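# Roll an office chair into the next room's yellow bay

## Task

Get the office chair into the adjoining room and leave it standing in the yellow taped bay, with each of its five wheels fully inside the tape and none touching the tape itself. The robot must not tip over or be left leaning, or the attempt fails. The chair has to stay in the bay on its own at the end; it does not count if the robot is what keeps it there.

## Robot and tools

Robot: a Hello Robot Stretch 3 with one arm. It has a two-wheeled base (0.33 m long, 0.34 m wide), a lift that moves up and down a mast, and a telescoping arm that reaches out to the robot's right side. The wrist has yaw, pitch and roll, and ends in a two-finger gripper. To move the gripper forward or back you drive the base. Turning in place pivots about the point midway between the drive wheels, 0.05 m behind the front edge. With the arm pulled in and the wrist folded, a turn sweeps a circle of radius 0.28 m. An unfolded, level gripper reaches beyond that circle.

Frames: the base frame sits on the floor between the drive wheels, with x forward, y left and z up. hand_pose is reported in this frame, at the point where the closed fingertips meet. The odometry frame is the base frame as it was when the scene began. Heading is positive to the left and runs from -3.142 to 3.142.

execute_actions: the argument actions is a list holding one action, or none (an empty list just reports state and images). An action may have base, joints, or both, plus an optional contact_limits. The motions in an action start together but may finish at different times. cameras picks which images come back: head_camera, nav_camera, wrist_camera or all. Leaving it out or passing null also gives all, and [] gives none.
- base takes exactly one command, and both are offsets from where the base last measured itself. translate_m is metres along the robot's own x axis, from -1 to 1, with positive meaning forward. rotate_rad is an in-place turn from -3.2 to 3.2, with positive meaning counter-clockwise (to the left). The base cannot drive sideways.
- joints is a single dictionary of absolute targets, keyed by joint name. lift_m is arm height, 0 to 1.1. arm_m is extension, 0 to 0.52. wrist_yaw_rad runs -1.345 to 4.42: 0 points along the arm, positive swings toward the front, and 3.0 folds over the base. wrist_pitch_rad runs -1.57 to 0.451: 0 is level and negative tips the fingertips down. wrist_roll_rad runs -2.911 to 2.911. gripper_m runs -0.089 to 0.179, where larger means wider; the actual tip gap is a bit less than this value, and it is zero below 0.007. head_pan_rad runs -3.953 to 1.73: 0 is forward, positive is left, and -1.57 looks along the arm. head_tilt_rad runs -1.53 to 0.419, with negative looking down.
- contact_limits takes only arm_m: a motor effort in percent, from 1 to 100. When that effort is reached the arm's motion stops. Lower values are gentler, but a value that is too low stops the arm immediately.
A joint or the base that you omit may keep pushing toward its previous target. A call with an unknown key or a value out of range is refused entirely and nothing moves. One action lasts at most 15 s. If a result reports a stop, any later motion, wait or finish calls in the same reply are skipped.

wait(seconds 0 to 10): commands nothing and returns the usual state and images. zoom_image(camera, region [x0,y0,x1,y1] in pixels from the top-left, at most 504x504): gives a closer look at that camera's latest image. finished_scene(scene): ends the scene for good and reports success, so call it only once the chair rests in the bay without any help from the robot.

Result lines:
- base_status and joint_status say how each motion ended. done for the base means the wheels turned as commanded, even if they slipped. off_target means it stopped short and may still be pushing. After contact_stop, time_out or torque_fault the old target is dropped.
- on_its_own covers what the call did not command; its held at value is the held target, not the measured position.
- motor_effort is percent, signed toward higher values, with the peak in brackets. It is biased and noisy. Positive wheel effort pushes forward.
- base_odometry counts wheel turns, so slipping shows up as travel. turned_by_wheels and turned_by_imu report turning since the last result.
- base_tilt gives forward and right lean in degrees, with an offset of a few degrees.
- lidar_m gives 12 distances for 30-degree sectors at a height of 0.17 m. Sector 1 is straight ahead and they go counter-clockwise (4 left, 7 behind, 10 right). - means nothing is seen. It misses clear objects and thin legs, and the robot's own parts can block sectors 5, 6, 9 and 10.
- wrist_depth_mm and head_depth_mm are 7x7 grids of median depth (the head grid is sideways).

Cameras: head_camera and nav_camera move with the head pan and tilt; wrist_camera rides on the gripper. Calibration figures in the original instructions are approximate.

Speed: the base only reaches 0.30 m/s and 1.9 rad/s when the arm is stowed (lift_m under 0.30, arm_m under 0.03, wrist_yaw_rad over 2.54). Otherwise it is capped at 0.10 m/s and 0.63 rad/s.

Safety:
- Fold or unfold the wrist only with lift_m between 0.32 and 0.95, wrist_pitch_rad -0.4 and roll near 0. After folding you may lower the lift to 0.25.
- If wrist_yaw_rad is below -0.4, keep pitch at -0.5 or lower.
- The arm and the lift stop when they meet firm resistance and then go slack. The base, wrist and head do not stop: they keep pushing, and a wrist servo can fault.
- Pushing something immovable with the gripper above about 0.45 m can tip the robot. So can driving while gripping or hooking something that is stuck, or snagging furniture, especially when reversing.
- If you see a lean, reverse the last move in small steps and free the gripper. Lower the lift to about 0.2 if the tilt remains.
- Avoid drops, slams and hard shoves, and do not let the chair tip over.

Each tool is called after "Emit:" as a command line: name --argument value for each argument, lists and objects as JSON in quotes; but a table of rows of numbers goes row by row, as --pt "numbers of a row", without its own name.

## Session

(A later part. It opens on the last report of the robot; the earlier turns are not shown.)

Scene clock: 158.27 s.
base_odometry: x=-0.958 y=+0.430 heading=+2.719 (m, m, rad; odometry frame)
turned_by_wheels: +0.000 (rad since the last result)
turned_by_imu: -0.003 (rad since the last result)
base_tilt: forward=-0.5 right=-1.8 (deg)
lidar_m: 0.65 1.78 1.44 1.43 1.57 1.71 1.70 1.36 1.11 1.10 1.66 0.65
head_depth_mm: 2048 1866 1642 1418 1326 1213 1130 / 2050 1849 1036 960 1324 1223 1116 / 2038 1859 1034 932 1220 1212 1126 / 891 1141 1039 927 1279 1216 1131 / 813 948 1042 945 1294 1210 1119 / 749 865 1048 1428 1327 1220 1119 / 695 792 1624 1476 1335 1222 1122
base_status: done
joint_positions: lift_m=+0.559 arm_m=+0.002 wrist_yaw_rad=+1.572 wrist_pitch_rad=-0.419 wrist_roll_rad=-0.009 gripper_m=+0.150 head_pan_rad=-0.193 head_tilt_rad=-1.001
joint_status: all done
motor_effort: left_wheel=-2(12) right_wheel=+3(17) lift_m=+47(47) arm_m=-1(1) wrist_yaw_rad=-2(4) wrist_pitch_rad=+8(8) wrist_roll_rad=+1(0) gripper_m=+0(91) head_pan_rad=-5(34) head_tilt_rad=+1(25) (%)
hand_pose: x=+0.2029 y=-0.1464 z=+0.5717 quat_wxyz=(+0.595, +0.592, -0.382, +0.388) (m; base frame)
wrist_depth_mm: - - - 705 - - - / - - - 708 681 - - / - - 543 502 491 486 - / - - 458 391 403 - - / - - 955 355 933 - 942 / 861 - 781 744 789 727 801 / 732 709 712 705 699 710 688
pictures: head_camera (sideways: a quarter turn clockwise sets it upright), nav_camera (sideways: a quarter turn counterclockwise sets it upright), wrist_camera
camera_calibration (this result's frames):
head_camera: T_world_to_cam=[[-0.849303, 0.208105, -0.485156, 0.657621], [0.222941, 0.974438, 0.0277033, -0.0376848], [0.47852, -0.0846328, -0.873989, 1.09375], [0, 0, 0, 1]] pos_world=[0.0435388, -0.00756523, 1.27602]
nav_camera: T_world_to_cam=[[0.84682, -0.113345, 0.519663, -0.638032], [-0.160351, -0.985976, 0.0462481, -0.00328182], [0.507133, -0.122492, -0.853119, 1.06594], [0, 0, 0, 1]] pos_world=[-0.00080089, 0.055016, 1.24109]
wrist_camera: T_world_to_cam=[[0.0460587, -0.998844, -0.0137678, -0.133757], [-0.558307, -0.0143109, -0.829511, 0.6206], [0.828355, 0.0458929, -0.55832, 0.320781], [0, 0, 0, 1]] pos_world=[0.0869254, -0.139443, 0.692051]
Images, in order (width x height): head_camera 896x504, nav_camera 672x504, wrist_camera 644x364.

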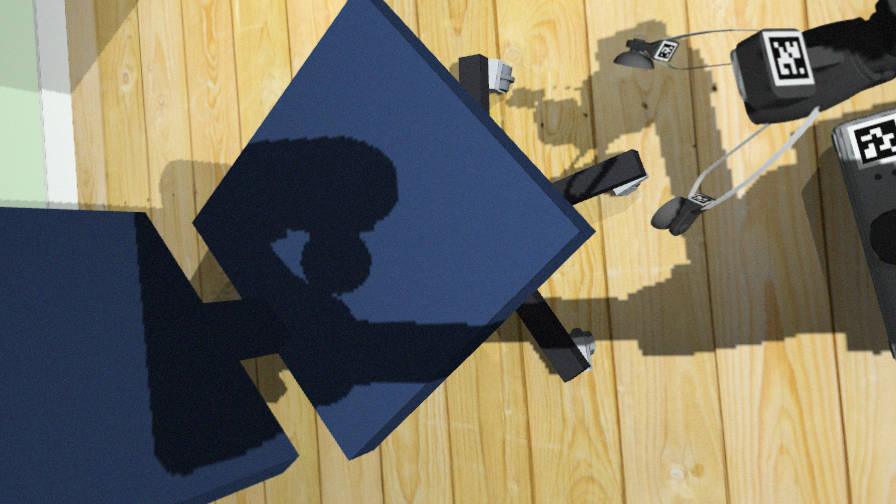

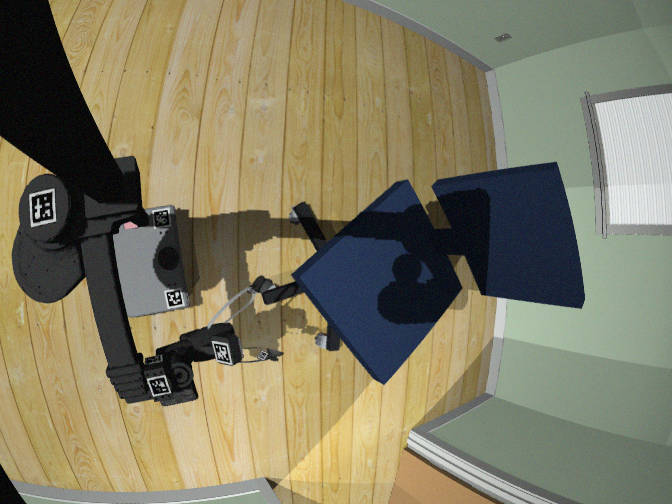

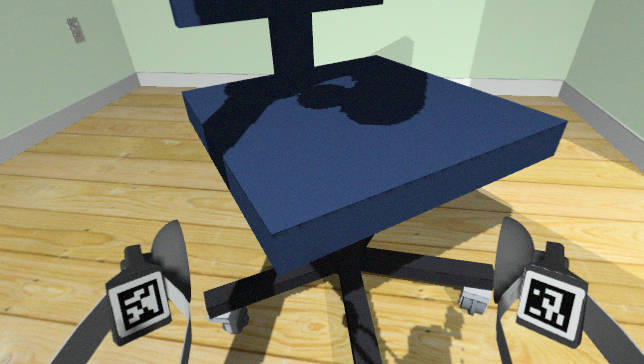

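Emit:
execute_actions --actions '[{"joints": {"lift_m": 0.15, "wrist_pitch_rad": 0.0, "arm_m": 0.03}}]'

Scene clock: 165.00 s.
base_odometry: x=-0.958 y=+0.430 heading=+2.719 (m, m, rad; odometry frame)
turned_by_wheels: +0.000 (rad since the last result)
turned_by_imu: +0.000 (rad since the last result)
base_tilt: forward=-0.6 right=-1.8 (deg)
lidar_m: 0.65 1.78 1.45 1.43 1.57 1.71 1.70 1.36 1.11 1.10 1.66 0.65
head_depth_mm: 2050 1845 1635 1410 1319 1208 1127 / 2022 1854 1041 957 1323 1212 - / 2046 1858 1041 930 1217 1209 1128 / 894 1141 1041 931 1276 1214 1129 / 815 949 1036 950 1287 1217 1122 / 751 864 1041 1436 1334 1220 1122 / 695 792 1634 1479 1335 1224 1125
base_status: not commanded
joint_positions: lift_m=+0.151 arm_m=+0.030 wrist_yaw_rad=+1.571 wrist_pitch_rad=-0.023 wrist_roll_rad=-0.009 gripper_m=+0.150 head_pan_rad=-0.193 head_tilt_rad=-1.001
joint_status: all done
motor_effort: left_wheel=-2(3) right_wheel=+4(3) lift_m=+12(43) arm_m=+2(3) wrist_yaw_rad=-1(2) wrist_pitch_rad=+10(10) wrist_roll_rad=+0(0) gripper_m=+0(0) head_pan_rad=-5(4) head_tilt_rad=+2(1) (%)
hand_pose: x=+0.2343 y=-0.1745 z=+0.2596 quat_wxyz=(+0.508, +0.504, -0.492, +0.497) (m; base frame)
wrist_depth_mm: - - 323 334 342 394 - / - - - 531 - - - / - - - - - - - / - - - - - - - / 933 - 823 568 758 906 874 / 654 - 566 562 594 588 646 / 501 476 498 470 462 480 465
pictures: head_camera (sideways: a quarter turn clockwise sets it upright), nav_camera (sideways: a quarter turn counterclockwise sets it upright), wrist_camera
camera_calibration (this result's frames):
head_camera: T_world_to_cam=[[-0.849303, 0.208105, -0.485156, 0.657621], [0.222942, 0.974438, 0.0277033, -0.0376848], [0.47852, -0.084633, -0.873989, 1.09375], [0, 0, 0, 1]] pos_world=[0.0435388, -0.00756524, 1.27602]
nav_camera: T_world_to_cam=[[0.84682, -0.113345, 0.519663, -0.638032], [-0.160351, -0.985976, 0.0462481, -0.00328183], [0.507133, -0.122492, -0.853119, 1.06594], [0, 0, 0, 1]] pos_world=[-0.000800875, 0.055016, 1.24109]
wrist_camera: T_world_to_cam=[[0.0476431, -0.998853, 0.00475885, -0.172736], [-0.194713, -0.01396, -0.980761, 0.33296], [0.979702, 0.0457998, -0.195155, -0.00792494], [0, 0, 0, 1]] pos_world=[0.0808253, -0.167527, 0.325829]
Images, in order (width x height): head_camera 896x504, nav_camera 672x504, wrist_camera 644x364.

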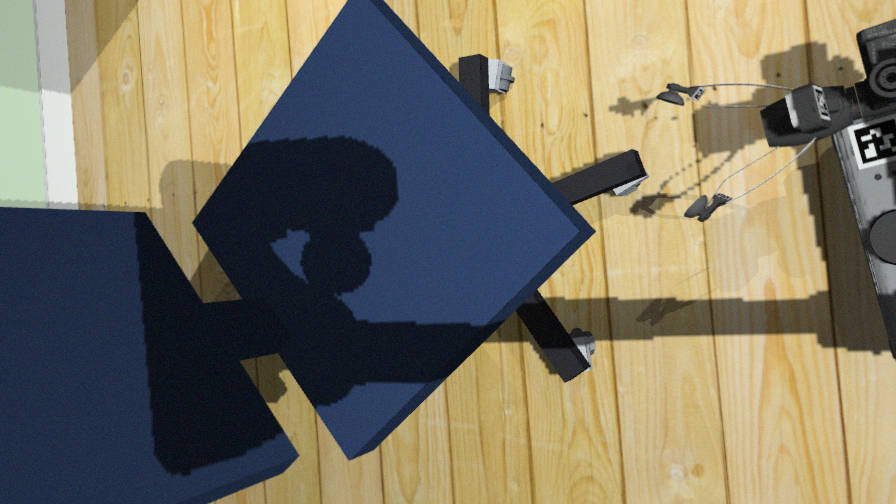

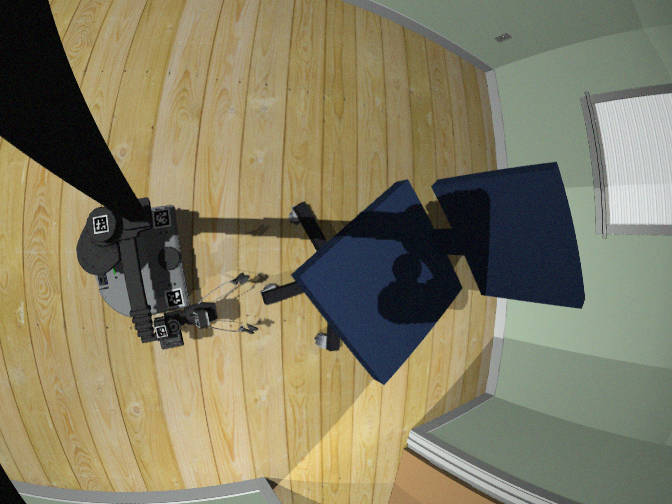

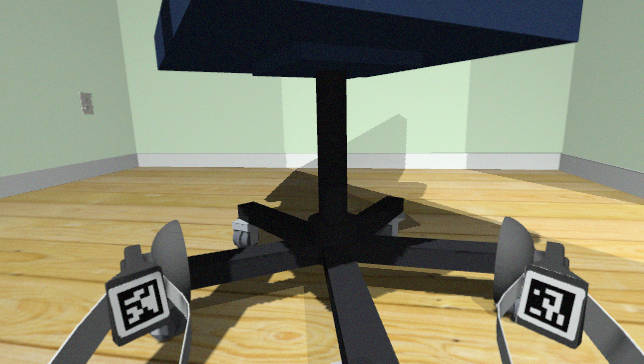

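Emit:
execute_actions --actions '[{"joints": {"lift_m": 0.12, "arm_m": 0.018, "head_tilt_rad": -1.2}, "base": {"translate_m": 0.42}}]'

Scene clock: 175.73 s.
base_odometry: x=-1.341 y=+0.602 heading=+2.719 (m, m, rad; odometry frame)
turned_by_wheels: +0.000 (rad since the last result)
turned_by_imu: +0.002 (rad since the last result)
base_tilt: forward=-0.5 right=-1.7 (deg)
lidar_m: 1.66 1.70 1.38 1.37 1.50 2.13 2.10 1.44 1.16 1.15 1.42 0.27
head_depth_mm: 1653 1543 1432 843 793 765 1121 / 578 1489 901 846 791 746 1096 / 506 649 894 846 794 747 - / 450 561 742 844 796 762 - / 405 492 627 839 808 1185 - / 387 439 543 823 1245 1186 1133 / 382 397 480 1339 1263 1191 1122
base_status: done
joint_positions: lift_m=+0.121 arm_m=+0.018 wrist_yaw_rad=+1.571 wrist_pitch_rad=-0.022 wrist_roll_rad=-0.009 gripper_m=+0.150 head_pan_rad=-0.193 head_tilt_rad=-1.186
joint_status: all done
motor_effort: left_wheel=-4(5) right_wheel=+7(8) lift_m=+12(13) arm_m=-5(3) wrist_yaw_rad=+0(1) wrist_pitch_rad=+10(10) wrist_roll_rad=+0(0) gripper_m=+0(1) head_pan_rad=-5(5) head_tilt_rad=-8(29) (%)
hand_pose: x=+0.2343 y=-0.1634 z=+0.2298 quat_wxyz=(+0.508, +0.503, -0.492, +0.497) (m; base frame)
wrist_depth_mm: - - - 124 119 - - / - - - 127 123 - - / - - - 132 128 - - / - - - 137 133 - - / 853 923 851 142 138 811 776 / 593 - 554 148 144 417 575 / 459 378 301 153 150 424 429
pictures: head_camera (sideways: a quarter turn clockwise sets it upright), nav_camera (sideways: a quarter turn counterclockwise sets it upright), wrist_camera
camera_calibration (this result's frames):
head_camera: T_world_to_cam=[[-0.922081, 0.22238, -0.316723, 0.438687], [0.227449, 0.973555, 0.0213834, -0.0294786], [0.313103, -0.0523212, -0.948277, 1.19126], [0, 0, 0, 1]] pos_world=[0.0382242, -0.00652834, 1.26921]
nav_camera: T_world_to_cam=[[0.926157, -0.128901, 0.354425, -0.42329], [-0.152607, -0.987492, 0.0396407, 0.00528326], [0.344882, -0.0908014, -0.934244, 1.17233], [0, 0, 0, 1]] pos_world=[-0.011476, 0.0571038, 1.24506]
wrist_camera: T_world_to_cam=[[0.0475668, -0.998857, 0.00479364, -0.161501], [-0.193993, -0.0139457, -0.980904, 0.303747], [0.979849, 0.0457285, -0.194435, -0.0144842], [0, 0, 0, 1]] pos_world=[0.0807991, -0.156418, 0.295904]
Images, in order (width x height): head_camera 896x504, nav_camera 672x504, wrist_camera 644x364.

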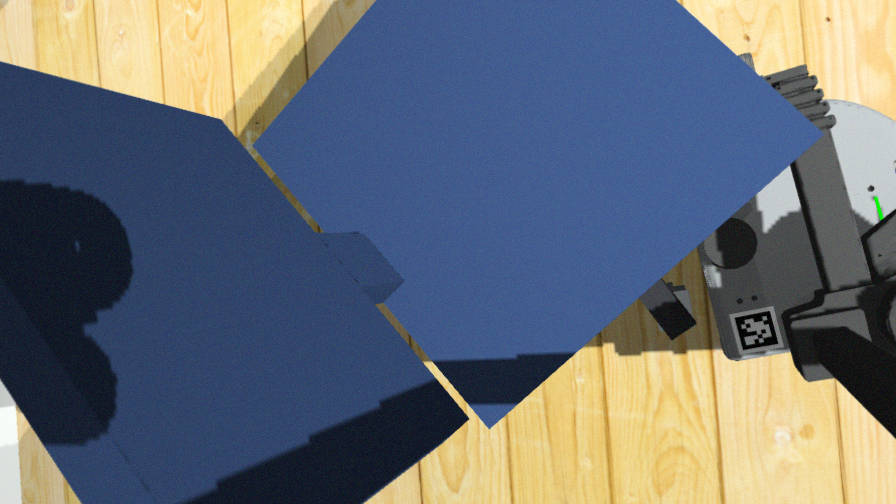

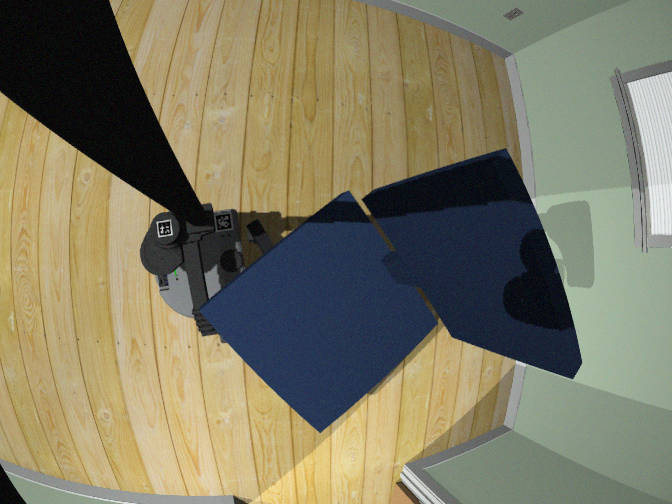

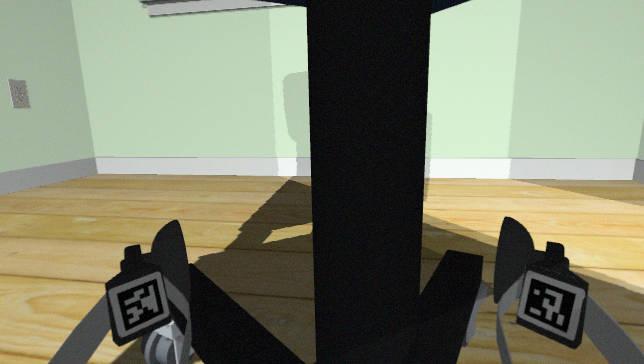

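Emit:
execute_actions --actions '[{"joints": {"arm_m": 0.032}, "base": {"translate_m": 0.025}}]' --cameras '[]'

Emit:
execute_actions --actions '[{"joints": {"gripper_m": 0.02}}]' --cameras '["wrist_camera"]'

Scene clock: 181.30 s.
base_odometry: x=-1.363 y=+0.612 heading=+2.719 (m, m, rad; odometry frame)
turned_by_wheels: +0.000 (rad since the last result)
turned_by_imu: +0.000 (rad since the last result)
base_tilt: forward=-0.5 right=-1.8 (deg)
lidar_m: 1.63 1.69 1.37 1.36 1.50 2.16 2.13 1.45 1.16 1.16 0.25 0.25
head_depth_mm: 1633 1533 1426 845 793 752 1120 / 532 751 901 842 795 749 722 / 468 600 887 845 792 749 - / 416 516 684 839 794 761 - / 390 453 579 833 803 1194 - / 381 406 502 660 1241 1187 1137 / 1662 366 442 1312 1263 1193 1122
base_status: done
joint_positions: lift_m=+0.121 arm_m=+0.032 wrist_yaw_rad=+1.571 wrist_pitch_rad=-0.022 wrist_roll_rad=-0.009 gripper_m=+0.150 head_pan_rad=-0.193 head_tilt_rad=-1.186
joint_status: all done
motor_effort: left_wheel=-3(6) right_wheel=+3(10) lift_m=+12(12) arm_m=+4(1) wrist_yaw_rad=-1(1) wrist_pitch_rad=+10(10) wrist_roll_rad=+0(0) gripper_m=+0(0) head_pan_rad=-4(5) head_tilt_rad=-7(9) (%)
hand_pose: x=+0.2343 y=-0.1765 z=+0.2298 quat_wxyz=(+0.508, +0.503, -0.492, +0.497) (m; base frame)
wrist_depth_mm: - - - 94 - - - / - - - 97 - - - / - - - 100 - - - / - - - 103 - - - / 860 905 825 106 691 825 782 / 592 - 581 110 328 417 575 / 453 346 318 114 261 426 429
pictures: none
No camera images: the call's "cameras" was empty. Leave "cameras" out to get every camera's image.

Scene clock: 183.10 s.
base_odometry: x=-1.363 y=+0.612 heading=+2.718 (m, m, rad; odometry frame)
turned_by_wheels: +0.000 (rad since the last result)
turned_by_imu: +0.000 (rad since the last result)
base_tilt: forward=-0.5 right=-1.7 (deg)
lidar_m: 1.63 1.69 1.37 1.36 1.49 2.16 2.14 1.45 1.16 1.16 0.25 0.25
head_depth_mm: 1641 1534 1428 842 795 751 1121 / 533 751 902 848 793 746 725 / 468 601 887 846 795 749 - / 416 517 685 841 795 762 - / 390 455 581 831 801 1185 - / 382 405 503 659 1241 1190 1136 / 1668 367 442 1308 1263 1186 1126
base_status: not commanded
joint_positions: lift_m=+0.121 arm_m=+0.032 wrist_yaw_rad=+1.571 wrist_pitch_rad=-0.022 wrist_roll_rad=-0.009 gripper_m=+0.021 head_pan_rad=-0.193 head_tilt_rad=-1.186
joint_status: all done
motor_effort: left_wheel=-3(3) right_wheel=+7(8) lift_m=+12(12) arm_m=+3(2) wrist_yaw_rad=-1(1) wrist_pitch_rad=+10(10) wrist_roll_rad=+1(0) gripper_m=-17(97) head_pan_rad=-5(4) head_tilt_rad=-8(9) (%)
hand_pose: x=+0.2343 y=-0.1765 z=+0.2298 quat_wxyz=(+0.508, +0.503, -0.492, +0.497) (m; base frame)
wrist_depth_mm: - - - 94 - - - / - - - 96 - - - / - - - 100 - - - / - - - 103 - - - / 863 837 931 106 116 783 781 / 598 555 600 110 114 566 575 / 454 363 296 114 262 417 438
pictures: wrist_camera
camera_calibration (this result's frames):
wrist_camera: T_world_to_cam=[[0.0473671, -0.998866, 0.00479363, -0.174618], [-0.193996, -0.0139069, -0.980904, 0.303569], [0.979858, 0.0455326, -0.194435, -0.0139185], [0, 0, 0, 1]] pos_world=[0.0808005, -0.169565, 0.295903]
Images, in order (width x height): wrist_camera 644x364.

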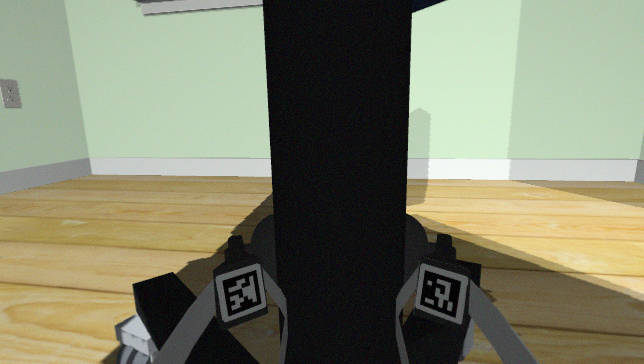

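Emit:
execute_actions --actions '[{"base": {"rotate_rad": -0.4}}]' --cameras '["nav_camera", "wrist_camera"]'

Scene clock: 188.07 s.
base_odometry: x=-1.363 y=+0.612 heading=+2.319 (m, m, rad; odometry frame)
turned_by_wheels: -0.399 (rad since the last result)
turned_by_imu: -0.391 (rad since the last result)
base_tilt: forward=-0.5 right=-1.8 (deg)
lidar_m: 1.64 1.64 1.56 1.36 1.36 1.60 2.14 2.14 1.33 1.16 1.50 0.27
head_depth_mm: 1646 1545 1426 844 799 1174 1117 / 1665 1539 904 846 795 747 1103 / 1665 1535 902 844 795 756 - / 647 812 903 846 794 761 - / 525 626 780 845 794 1179 - / 450 522 621 832 807 1187 1130 / 396 448 519 618 1250 1192 1126
base_status: done
joint_positions: lift_m=+0.121 arm_m=+0.032 wrist_yaw_rad=+1.652 wrist_pitch_rad=-0.016 wrist_roll_rad=-0.009 gripper_m=+0.020 head_pan_rad=-0.193 head_tilt_rad=-1.186
joint_status: not commanded
on_its_own: left_wheel is at rest, and its effort (+25) is outside its rest range (-18 to +18); wrist_yaw_rad is at rest, and its effort (-54) is outside its rest range (-12 to +12)
motor_effort: left_wheel=+25(44) right_wheel=-6(34) lift_m=+14(14) arm_m=+2(3) wrist_yaw_rad=-54(54) wrist_pitch_rad=+7(10) wrist_roll_rad=+0(0) gripper_m=-18(22) head_pan_rad=-5(4) head_tilt_rad=-7(8) (%)
hand_pose: x=+0.2336 y=-0.1557 z=+0.2312 quat_wxyz=(+0.486, +0.522, -0.473, +0.518) (m; base frame)
wrist_depth_mm: - - 347 166 - - - / - - - 170 - - - / - - - 174 - - - / - - - 178 - - - / 878 862 854 185 882 821 800 / 594 398 634 189 608 568 556 / 462 386 265 196 423 440 439
pictures: nav_camera (sideways: a quarter turn counterclockwise sets it upright), wrist_camera
camera_calibration (this result's frames):
nav_camera: T_world_to_cam=[[0.926401, -0.12899, 0.353755, -0.422419], [-0.152622, -0.98749, 0.0396123, 0.00532045], [0.344221, -0.0906877, -0.934499, 1.17266], [0, 0, 0, 1]] pos_world=[-0.0115136, 0.0571124, 1.24508]
wrist_camera: T_world_to_cam=[[0.128359, -0.991715, 0.00505148, -0.171659], [-0.186609, -0.029155, -0.982002, 0.301257], [0.974013, 0.125106, -0.188805, -0.00147457], [0, 0, 0, 1]] pos_world=[0.0796875, -0.16127, 0.296424]
Images, in order (width x height): nav_camera 672x504, wrist_camera 644x364.

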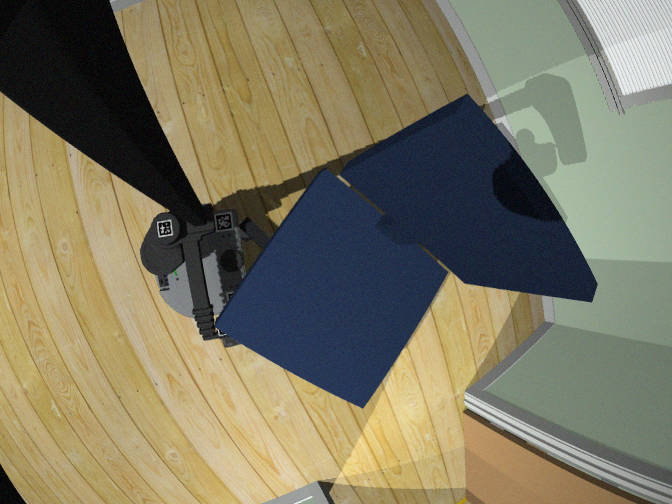

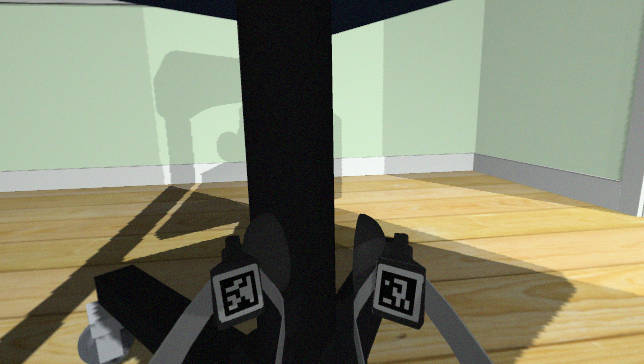

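Emit:
execute_actions --actions '[{"joints": {"wrist_yaw_rad": 1.66, "gripper_m": 0.15}, "base": {"translate_m": -0.03}}]'

Scene clock: 193.90 s.
base_odometry: x=-1.343 y=+0.590 heading=+2.319 (m, m, rad; odometry frame)
turned_by_wheels: +0.000 (rad since the last result)
turned_by_imu: +0.000 (rad since the last result)
base_tilt: forward=-0.6 right=-1.7 (deg)
lidar_m: 1.66 1.66 1.55 1.36 1.36 1.59 2.11 2.11 1.34 1.17 1.52 0.30
head_depth_mm: 1643 1542 1423 844 816 1183 1120 / 1663 1536 901 845 794 755 1107 / 1666 1537 905 846 792 760 - / 1638 1497 903 845 794 1192 - / 565 674 878 847 803 1179 - / 484 562 669 840 816 1185 1135 / 423 481 559 673 1246 1188 1131
base_status: done
joint_positions: lift_m=+0.121 arm_m=+0.032 wrist_yaw_rad=+1.662 wrist_pitch_rad=-0.017 wrist_roll_rad=-0.008 gripper_m=+0.150 head_pan_rad=-0.193 head_tilt_rad=-1.186
joint_status: all done
motor_effort: left_wheel=+4(15) right_wheel=-2(6) lift_m=+14(14) arm_m=+4(4) wrist_yaw_rad=-2(14) wrist_pitch_rad=+7(7) wrist_roll_rad=+0(0) gripper_m=+0(90) head_pan_rad=-5(4) head_tilt_rad=-7(8) (%)
hand_pose: x=+0.2334 y=-0.1534 z=+0.2311 quat_wxyz=(+0.483, +0.524, -0.470, +0.520) (m; base frame)
wrist_depth_mm: - - 379 190 - - - / - - - 195 - - - / - - - 200 - - - / - - - 206 - - - / 880 930 843 213 809 859 786 / 597 - 562 221 548 576 583 / 462 420 296 226 454 441 430
pictures: head_camera (sideways: a quarter turn clockwise sets it upright), nav_camera (sideways: a quarter turn counterclockwise sets it upright), wrist_camera
camera_calibration (this result's frames):
head_camera: T_world_to_cam=[[-0.922289, 0.222486, -0.316044, 0.437804], [0.22753, 0.973537, 0.0213573, -0.029445], [0.312432, -0.0522118, -0.948504, 1.19156], [0, 0, 0, 1]] pos_world=[0.0382008, -0.00652601, 1.26919]
nav_camera: T_world_to_cam=[[0.926398, -0.129012, 0.353756, -0.42242], [-0.152646, -0.987487, 0.0396123, 0.00532059], [0.344218, -0.0906961, -0.934499, 1.17266], [0, 0, 0, 1]] pos_world=[-0.0115122, 0.0571128, 1.24508]
wrist_camera: T_world_to_cam=[[0.13767, -0.990466, 0.00492259, -0.171243], [-0.186699, -0.0308305, -0.981933, 0.30094], [0.972723, 0.134264, -0.189164, 0.000211887], [0, 0, 0, 1]] pos_world=[0.0795543, -0.160361, 0.296386]
Images, in order (width x height): head_camera 896x504, nav_camera 672x504, wrist_camera 644x364.

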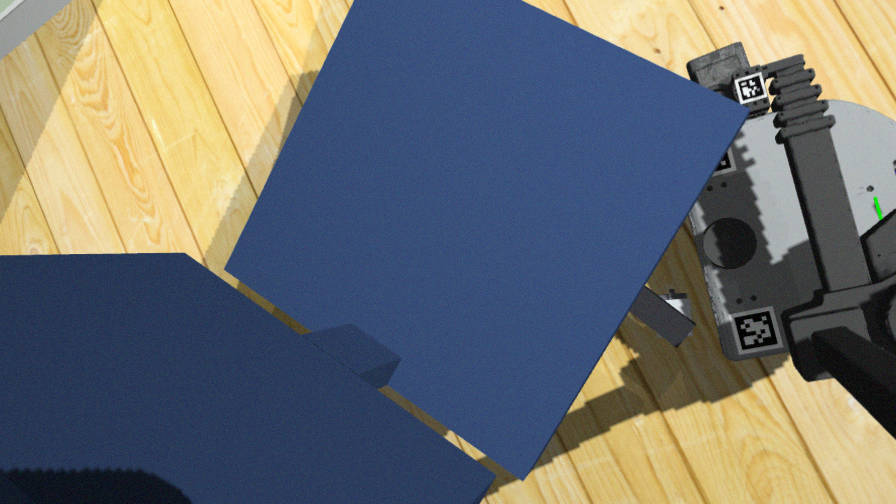

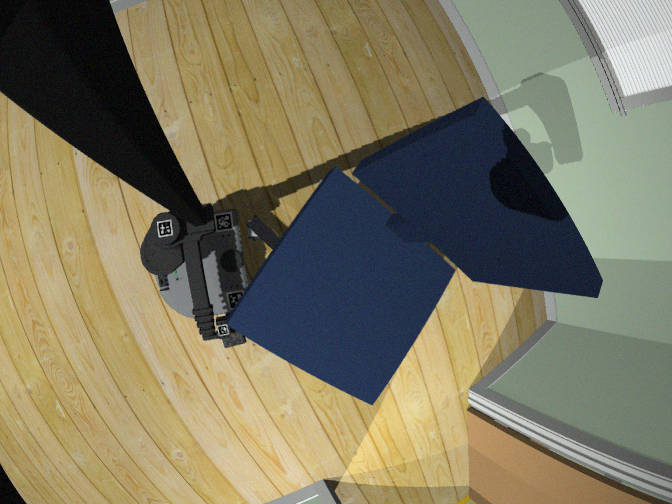

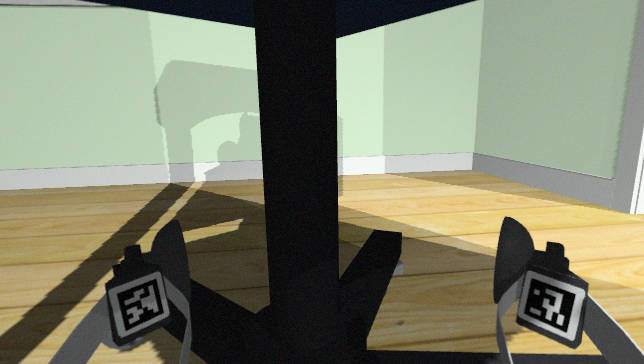

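Emit:
execute_actions --actions '[{"joints": {"wrist_yaw_rad": 2.62, "gripper_m": 0.03, "arm_m": 0.0, "lift_m": 0.15, "head_pan_rad": 0, "head_tilt_rad": -1.1}, "base": {"translate_m": -0.35}}]' --cameras '["head_camera"]'

Scene clock: 227.93 s.
base_odometry: x=-1.105 y=+0.334 heading=+2.320 (m, m, rad; odometry frame)
turned_by_wheels: +0.000 (rad since the last result)
turned_by_imu: -0.002 (rad since the last result)
base_tilt: forward=-0.6 right=-1.7 (deg)
lidar_m: 0.64 2.01 1.45 1.27 1.28 1.50 1.77 1.77 1.43 1.26 1.26 1.72
head_depth_mm: 1840 1656 956 1360 1279 1193 1106 / 1855 1050 958 897 1253 1194 - / 1793 1049 959 889 1282 1194 - / 879 1039 960 922 1289 1197 - / 780 978 963 1381 1277 1199 - / 701 813 1473 1402 1288 1191 1127 / 650 1621 1519 1396 1289 1196 1120
base_status: done
joint_positions: lift_m=+0.149 arm_m=+0.002 wrist_yaw_rad=+2.619 wrist_pitch_rad=-0.017 wrist_roll_rad=-0.008 gripper_m=+0.030 head_pan_rad=-0.007 head_tilt_rad=-1.099
joint_status: all done
joint sent to its limit — the command would take arm_m past its lower limit, so that joint was sent only as far as its limit.
motor_effort: left_wheel=+4(8) right_wheel=-1(7) lift_m=+47(51) arm_m=-5(8) wrist_yaw_rad=+0(4) wrist_pitch_rad=+7(7) wrist_roll_rad=+0(0) gripper_m=+0(90) head_pan_rad=+5(32) head_tilt_rad=+0(13) (%)
hand_pose: x=+0.1063 y=+0.0748 z=+0.2596 quat_wxyz=(+0.189, +0.682, -0.176, +0.685) (m; base frame)
wrist_depth_mm: - - - - - - 486 / - - - - - - - / - - - - - - - / - - - - - - - / 938 953 954 914 981 870 867 / 667 658 662 639 - 634 614 / 503 499 498 489 486 482 364
pictures: head_camera (sideways: a quarter turn clockwise sets it upright)
camera_calibration (this result's frames):
head_camera: T_world_to_cam=[[-0.916454, 0.0477253, -0.397283, 0.543573], [0.0414182, 0.998843, 0.0244466, -0.0323342], [0.39799, 0.00594941, -0.91737, 1.15061], [0, 0, 0, 1]] pos_world=[0.0415688, -0.000490884, 1.27228]
Images, in order (width x height): head_camera 896x504.

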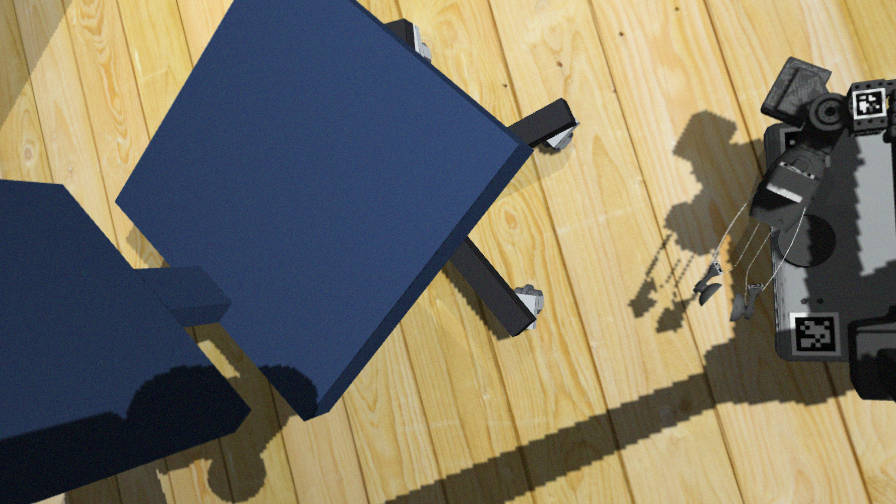

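Emit:
execute_actions --actions '[{"base": {"rotate_rad": 0.84}}]' --cameras '[]'

Emit:
execute_actions --actions '[{"base": {"translate_m": 0.89}}]' --cameras '[]'

Emit:
execute_actions --actions '[{"base": {"rotate_rad": -2.13}, "joints": {"head_tilt_rad": -0.6}}]'

Scene clock: 235.00 s.
base_odometry: x=-1.105 y=+0.334 heading=-3.124 (m, m, rad; odometry frame)
turned_by_wheels: +0.840 (rad since the last result)
turned_by_imu: +0.833 (rad since the last result)
base_tilt: forward=-0.5 right=-1.8 (deg)
lidar_m: 1.68 1.30 1.27 1.35 1.80 1.76 1.66 1.28 1.26 1.72 0.64 2.00
head_depth_mm: 1834 1657 1514 1366 1252 1187 1109 / 1844 1660 1522 1391 1267 1190 - / 1857 1677 1517 1393 1283 1197 - / 1863 1668 1510 1390 1292 1191 - / 1858 1676 1530 1397 1286 1196 - / 1807 1674 1521 1401 1289 1196 1129 / 1673 1668 1526 1405 1293 1200 1118
base_status: done
joint_positions: lift_m=+0.149 arm_m=+0.002 wrist_yaw_rad=+2.619 wrist_pitch_rad=-0.017 wrist_roll_rad=-0.008 gripper_m=+0.030 head_pan_rad=-0.007 head_tilt_rad=-1.099
joint_status: not commanded
motor_effort: left_wheel=-4(11) right_wheel=+5(11) lift_m=+46(47) arm_m=-4(4) wrist_yaw_rad=+0(0) wrist_pitch_rad=+7(7) wrist_roll_rad=+0(0) gripper_m=+0(0) head_pan_rad=+5(4) head_tilt_rad=+0(1) (%)
hand_pose: x=+0.1063 y=+0.0749 z=+0.2596 quat_wxyz=(+0.189, +0.682, -0.176, +0.685) (m; base frame)
wrist_depth_mm: - - - - - - - / - - - - - - - / - - - - - - - / - - - - - - - / 968 929 923 917 975 885 868 / 667 657 671 640 - 623 617 / 500 503 491 498 489 490 484
pictures: none
No camera images: the call's "cameras" was empty. Leave "cameras" out to get every camera's image.

Scene clock: 239.67 s.
base_odometry: x=-1.995 y=+0.318 heading=-3.124 (m, m, rad; odometry frame)
turned_by_wheels: +0.000 (rad since the last result)
turned_by_imu: +0.004 (rad since the last result)
base_tilt: forward=-0.6 right=-1.8 (deg)
lidar_m: 1.01 0.78 0.77 0.82 1.19 2.50 2.32 0.77 0.77 1.67 1.29 1.27
head_depth_mm: 1318 1542 1514 1384 1276 1182 1112 / 1398 1600 1516 1390 1280 1189 - / 1498 1651 1517 1396 1281 1192 - / 1501 1640 1522 1395 1292 1198 - / 1289 1499 1513 1395 1280 1200 - / 1119 1287 1462 1397 1294 1200 1126 / 996 1116 1289 1382 1289 1201 1121
base_status: done
joint_positions: lift_m=+0.149 arm_m=+0.002 wrist_yaw_rad=+2.619 wrist_pitch_rad=-0.017 wrist_roll_rad=-0.008 gripper_m=+0.030 head_pan_rad=-0.007 head_tilt_rad=-1.099
joint_status: not commanded
motor_effort: left_wheel=-5(10) right_wheel=+5(10) lift_m=+47(47) arm_m=-4(4) wrist_yaw_rad=+0(0) wrist_pitch_rad=+7(7) wrist_roll_rad=+1(0) gripper_m=+0(0) head_pan_rad=+5(4) head_tilt_rad=-1(1) (%)
hand_pose: x=+0.1063 y=+0.0749 z=+0.2596 quat_wxyz=(+0.189, +0.682, -0.176, +0.685) (m; base frame)
wrist_depth_mm: 785 778 758 738 710 708 683 / 835 801 778 773 719 717 702 / 843 833 791 774 748 736 721 / 873 850 827 799 782 749 725 / 862 844 834 795 785 762 740 / 659 661 665 630 - 622 617 / 502 499 499 504 487 484 479
pictures: none
No camera images: the call's "cameras" was empty. Leave "cameras" out to get every camera's image.

Scene clock: 242.17 s.
base_odometry: x=-1.995 y=+0.318 heading=+1.029 (m, m, rad; odometry frame)
turned_by_wheels: -2.130 (rad since the last result)
turned_by_imu: -2.114 (rad since the last result)
base_tilt: forward=-0.6 right=-1.8 (deg)
lidar_m: 0.77 1.72 1.30 1.27 1.04 0.79 0.77 0.81 1.14 2.50 2.40 1.82
head_depth_mm: 3369 1712 1898 2024 1090 959 1233 / 3439 3701 2772 2083 1063 918 1174 / 3437 3677 2795 554 622 743 1169 / 3497 3692 2787 649 761 942 1185 / 2429 2537 741 822 1078 1408 1246 / 1761 1811 1814 2042 1738 1460 1256 / 1527 1668 1861 2041 1754 1459 1257
base_status: done
joint_positions: lift_m=+0.149 arm_m=+0.002 wrist_yaw_rad=+2.619 wrist_pitch_rad=-0.017 wrist_roll_rad=-0.008 gripper_m=+0.030 head_pan_rad=-0.006 head_tilt_rad=-0.606
joint_status: all done
motor_effort: left_wheel=+4(14) right_wheel=-2(7) lift_m=+47(47) arm_m=-4(4) wrist_yaw_rad=+0(0) wrist_pitch_rad=+8(7) wrist_roll_rad=+0(0) gripper_m=+0(0) head_pan_rad=+5(5) head_tilt_rad=+4(35) (%)
hand_pose: x=+0.1063 y=+0.0749 z=+0.2596 quat_wxyz=(+0.189, +0.682, -0.176, +0.685) (m; base frame)
wrist_depth_mm: - - - - - - - / - - - - - - - / - - - - - - - / - - - - - - - / 962 937 929 895 969 871 891 / 643 641 658 630 - 617 621 / 510 504 501 498 483 483 479
pictures: head_camera (sideways: a quarter turn clockwise sets it upright), nav_camera (sideways: a quarter turn counterclockwise sets it upright), wrist_camera
camera_calibration (this result's frames):
head_camera: T_world_to_cam=[[-0.618996, 0.0453476, -0.784084, 1.04572], [0.0252409, 0.998965, 0.0378487, -0.049704], [0.784988, 0.00363725, -0.6195, 0.760956], [0, 0, 0, 1]] pos_world=[0.0512081, -0.00053592, 1.29322]
nav_camera: T_world_to_cam=[[0.587285, 0.0473843, 0.807992, -1.01217], [0.0050202, -0.998479, 0.0549064, -0.0155891], [0.809364, -0.0281895, -0.58663, 0.717532], [0, 0, 0, 1]] pos_world=[0.0137649, 0.0526222, 1.2396]
wrist_camera: T_world_to_cam=[[0.889244, -0.457407, 0.00490376, -0.0476263], [-0.0824287, -0.170776, -0.981856, 0.311565], [0.449945, 0.872705, -0.189565, 0.0989852], [0, 0, 0, 1]] pos_world=[0.0234954, -0.0549617, 0.32491]
Images, in order (width x height): head_camera 896x504, nav_camera 672x504, wrist_camera 644x364.

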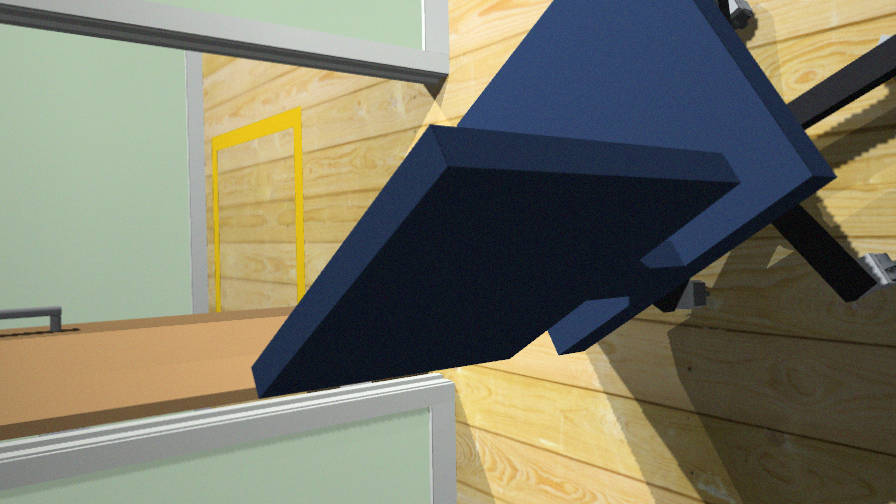

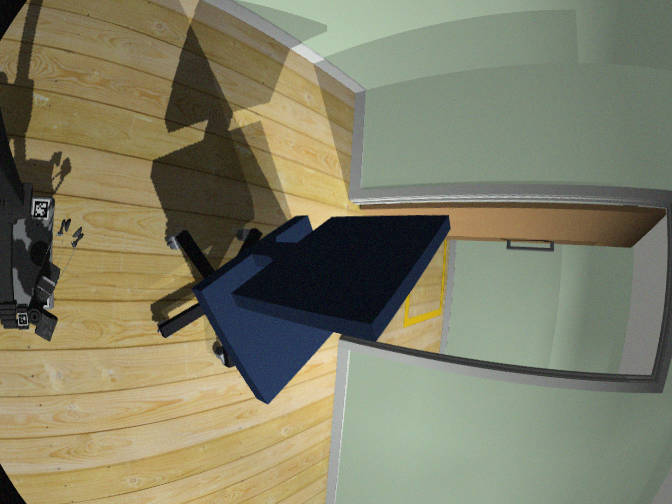

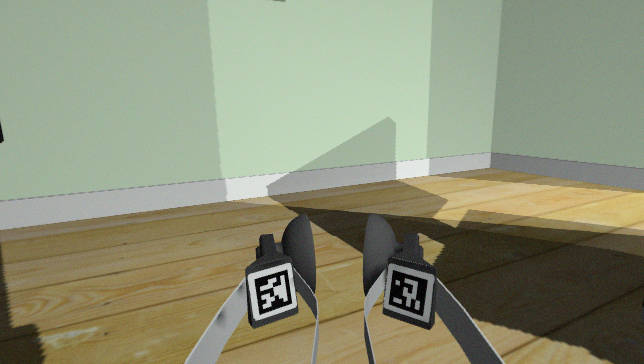

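Emit:
execute_actions --actions '[{"base": {"rotate_rad": 0.59}}]' --cameras '[]'

Emit:
execute_actions --actions '[{"base": {"translate_m": 0.9}}]' --cameras '[]'

Emit:
execute_actions --actions '[{"base": {"rotate_rad": -1.1}, "joints": {"head_tilt_rad": -0.9}}]' --cameras '["head_camera", "nav_camera"]'

Scene clock: 275.97 s.
base_odometry: x=-1.995 y=+0.318 heading=+1.619 (m, m, rad; odometry frame)
turned_by_wheels: +0.590 (rad since the last result)
turned_by_imu: +0.585 (rad since the last result)
base_tilt: forward=-0.5 right=-1.8 (deg)
lidar_m: 1.62 1.28 1.27 0.98 0.78 0.77 0.83 1.23 2.50 2.25 0.77 0.78
head_depth_mm: 1558 1706 1856 2022 1661 1372 1243 / 1644 1803 1992 2089 1711 1443 1239 / 1727 1908 2108 2122 1717 1437 1245 / 1841 2011 2243 2137 1716 1446 1245 / 1717 1851 2001 2073 1727 1449 1243 / 1525 1648 1785 1933 1719 1448 1249 / 1382 1484 1579 1721 1735 1458 1256
base_status: done
joint_positions: lift_m=+0.149 arm_m=+0.002 wrist_yaw_rad=+2.619 wrist_pitch_rad=-0.017 wrist_roll_rad=-0.008 gripper_m=+0.030 head_pan_rad=-0.006 head_tilt_rad=-0.606
joint_status: not commanded
motor_effort: left_wheel=-4(12) right_wheel=+4(10) lift_m=+47(47) arm_m=-4(4) wrist_yaw_rad=+0(0) wrist_pitch_rad=+7(7) wrist_roll_rad=+0(0) gripper_m=+1(0) head_pan_rad=+5(5) head_tilt_rad=+4(4) (%)
hand_pose: x=+0.1063 y=+0.0749 z=+0.2596 quat_wxyz=(+0.189, +0.682, -0.176, +0.685) (m; base frame)
wrist_depth_mm: 844 - - - - - - / 868 - - - - - - / 855 - - - - - - / 860 - - - - - - / 840 944 933 913 965 885 874 / 652 656 676 636 - 626 615 / 512 509 500 491 484 484 475
pictures: none
No camera images: the call's "cameras" was empty. Leave "cameras" out to get every camera's image.

Scene clock: 280.67 s.
base_odometry: x=-2.038 y=+1.217 heading=+1.619 (m, m, rad; odometry frame)
turned_by_wheels: +0.000 (rad since the last result)
turned_by_imu: +0.005 (rad since the last result)
base_tilt: forward=-0.5 right=-1.8 (deg)
lidar_m: 0.93 0.74 0.73 0.79 1.18 1.49 1.61 2.42 0.65 1.45 3.33 1.03
head_depth_mm: 904 984 1086 1203 1356 1429 1234 / 955 1048 1153 1288 1457 1441 1244 / 1007 1111 1238 1401 1587 1445 1245 / 1059 1160 1286 1458 1614 1450 1240 / 965 1044 1140 1259 1415 1437 1247 / 860 927 1002 1094 1209 1340 1251 / 780 834 894 968 1058 1155 1209
base_status: done
joint_positions: lift_m=+0.149 arm_m=+0.002 wrist_yaw_rad=+2.619 wrist_pitch_rad=-0.017 wrist_roll_rad=-0.008 gripper_m=+0.030 head_pan_rad=-0.006 head_tilt_rad=-0.605
joint_status: not commanded
motor_effort: left_wheel=-4(11) right_wheel=+5(11) lift_m=+47(47) arm_m=-3(4) wrist_yaw_rad=+0(0) wrist_pitch_rad=+7(7) wrist_roll_rad=+0(0) gripper_m=+0(0) head_pan_rad=+4(4) head_tilt_rad=+3(3) (%)
hand_pose: x=+0.1063 y=+0.0749 z=+0.2595 quat_wxyz=(+0.189, +0.682, -0.176, +0.685) (m; base frame)
wrist_depth_mm: 765 758 729 692 667 653 643 / 803 782 747 721 689 686 644 / 823 808 766 747 702 680 660 / 854 825 799 770 734 716 690 / 838 839 810 781 754 733 687 / 658 648 683 636 - 631 616 / 510 499 507 491 480 481 481
pictures: none
No camera images: the call's "cameras" was empty. Leave "cameras" out to get every camera's image.

Scene clock: 282.53 s.
base_odometry: x=-2.038 y=+1.217 heading=+0.519 (m, m, rad; odometry frame)
turned_by_wheels: -1.100 (rad since the last result)
turned_by_imu: -1.092 (rad since the last result)
base_tilt: forward=-0.6 right=-1.7 (deg)
lidar_m: 3.36 1.02 0.97 0.74 0.74 0.77 1.11 1.49 1.58 2.27 0.65 1.45
head_depth_mm: 1329 1552 1772 1581 1391 1192 1126 / 2664 2067 1787 1588 1393 1250 1131 / 2641 2156 1830 1576 1399 1247 1131 / 2663 2186 1833 1594 1407 1249 1134 / 2660 2184 1850 1585 1408 1256 1135 / 2659 2201 1839 1593 1405 1259 1138 / 2655 2181 1403 1459 1407 1258 1136
base_status: done
joint_positions: lift_m=+0.149 arm_m=+0.002 wrist_yaw_rad=+2.619 wrist_pitch_rad=-0.017 wrist_roll_rad=-0.008 gripper_m=+0.030 head_pan_rad=-0.006 head_tilt_rad=-0.889
joint_status: all done
motor_effort: left_wheel=+3(12) right_wheel=-2(6) lift_m=+47(47) arm_m=-5(5) wrist_yaw_rad=+0(0) wrist_pitch_rad=+7(7) wrist_roll_rad=+0(0) gripper_m=+0(0) head_pan_rad=+4(5) head_tilt_rad=-6(30) (%)
hand_pose: x=+0.1063 y=+0.0749 z=+0.2595 quat_wxyz=(+0.189, +0.682, -0.176, +0.685) (m; base frame)
wrist_depth_mm: 621 741 919 - 978 832 840 / 631 762 942 - - 864 837 / 617 754 962 - - 874 926 / 630 768 - - - 910 - / 639 773 920 910 988 878 852 / 621 655 668 635 - 628 615 / 503 496 493 495 484 486 480
pictures: head_camera (sideways: a quarter turn clockwise sets it upright), nav_camera (sideways: a quarter turn counterclockwise sets it upright)
camera_calibration (this result's frames):
head_camera: T_world_to_cam=[[-0.813511, 0.0465937, -0.57968, 0.78054], [0.0350565, 0.998902, 0.0310924, -0.0409552], [0.580492, 0.00497253, -0.814251, 1.01548], [0, 0, 0, 1]] pos_world=[0.0469346, -0.000507511, 1.28059]
nav_camera: T_world_to_cam=[[0.789771, 0.0460861, 0.611668, -0.757548], [0.0199299, -0.998575, 0.0495046, -0.00862816], [0.613078, -0.0269068, -0.789564, 0.982671], [0, 0, 0, 1]] pos_world=[-0.00399317, 0.0527371, 1.23968]
Images, in order (width x height): head_camera 896x504, nav_camera 672x504.

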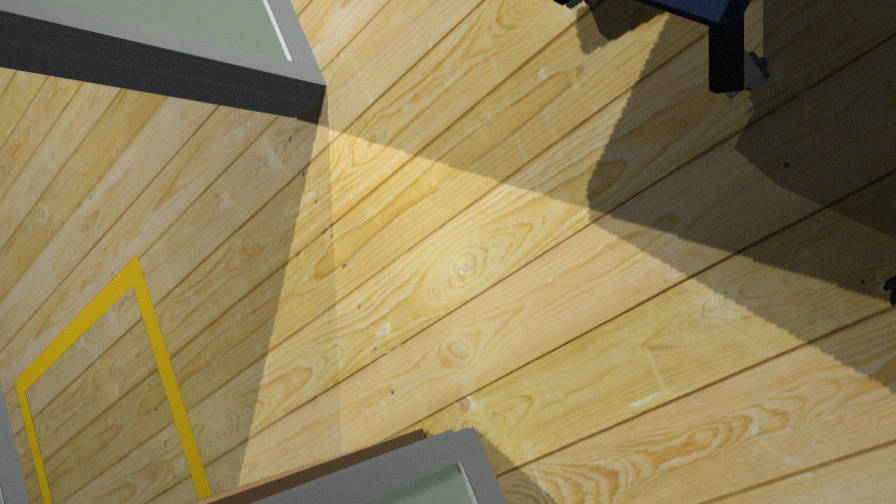

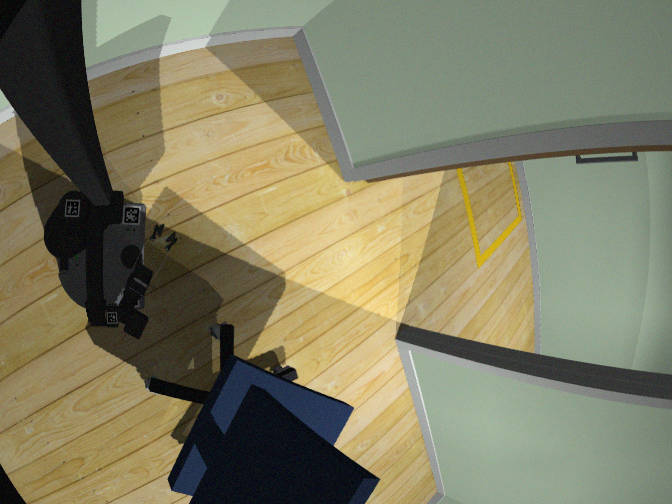

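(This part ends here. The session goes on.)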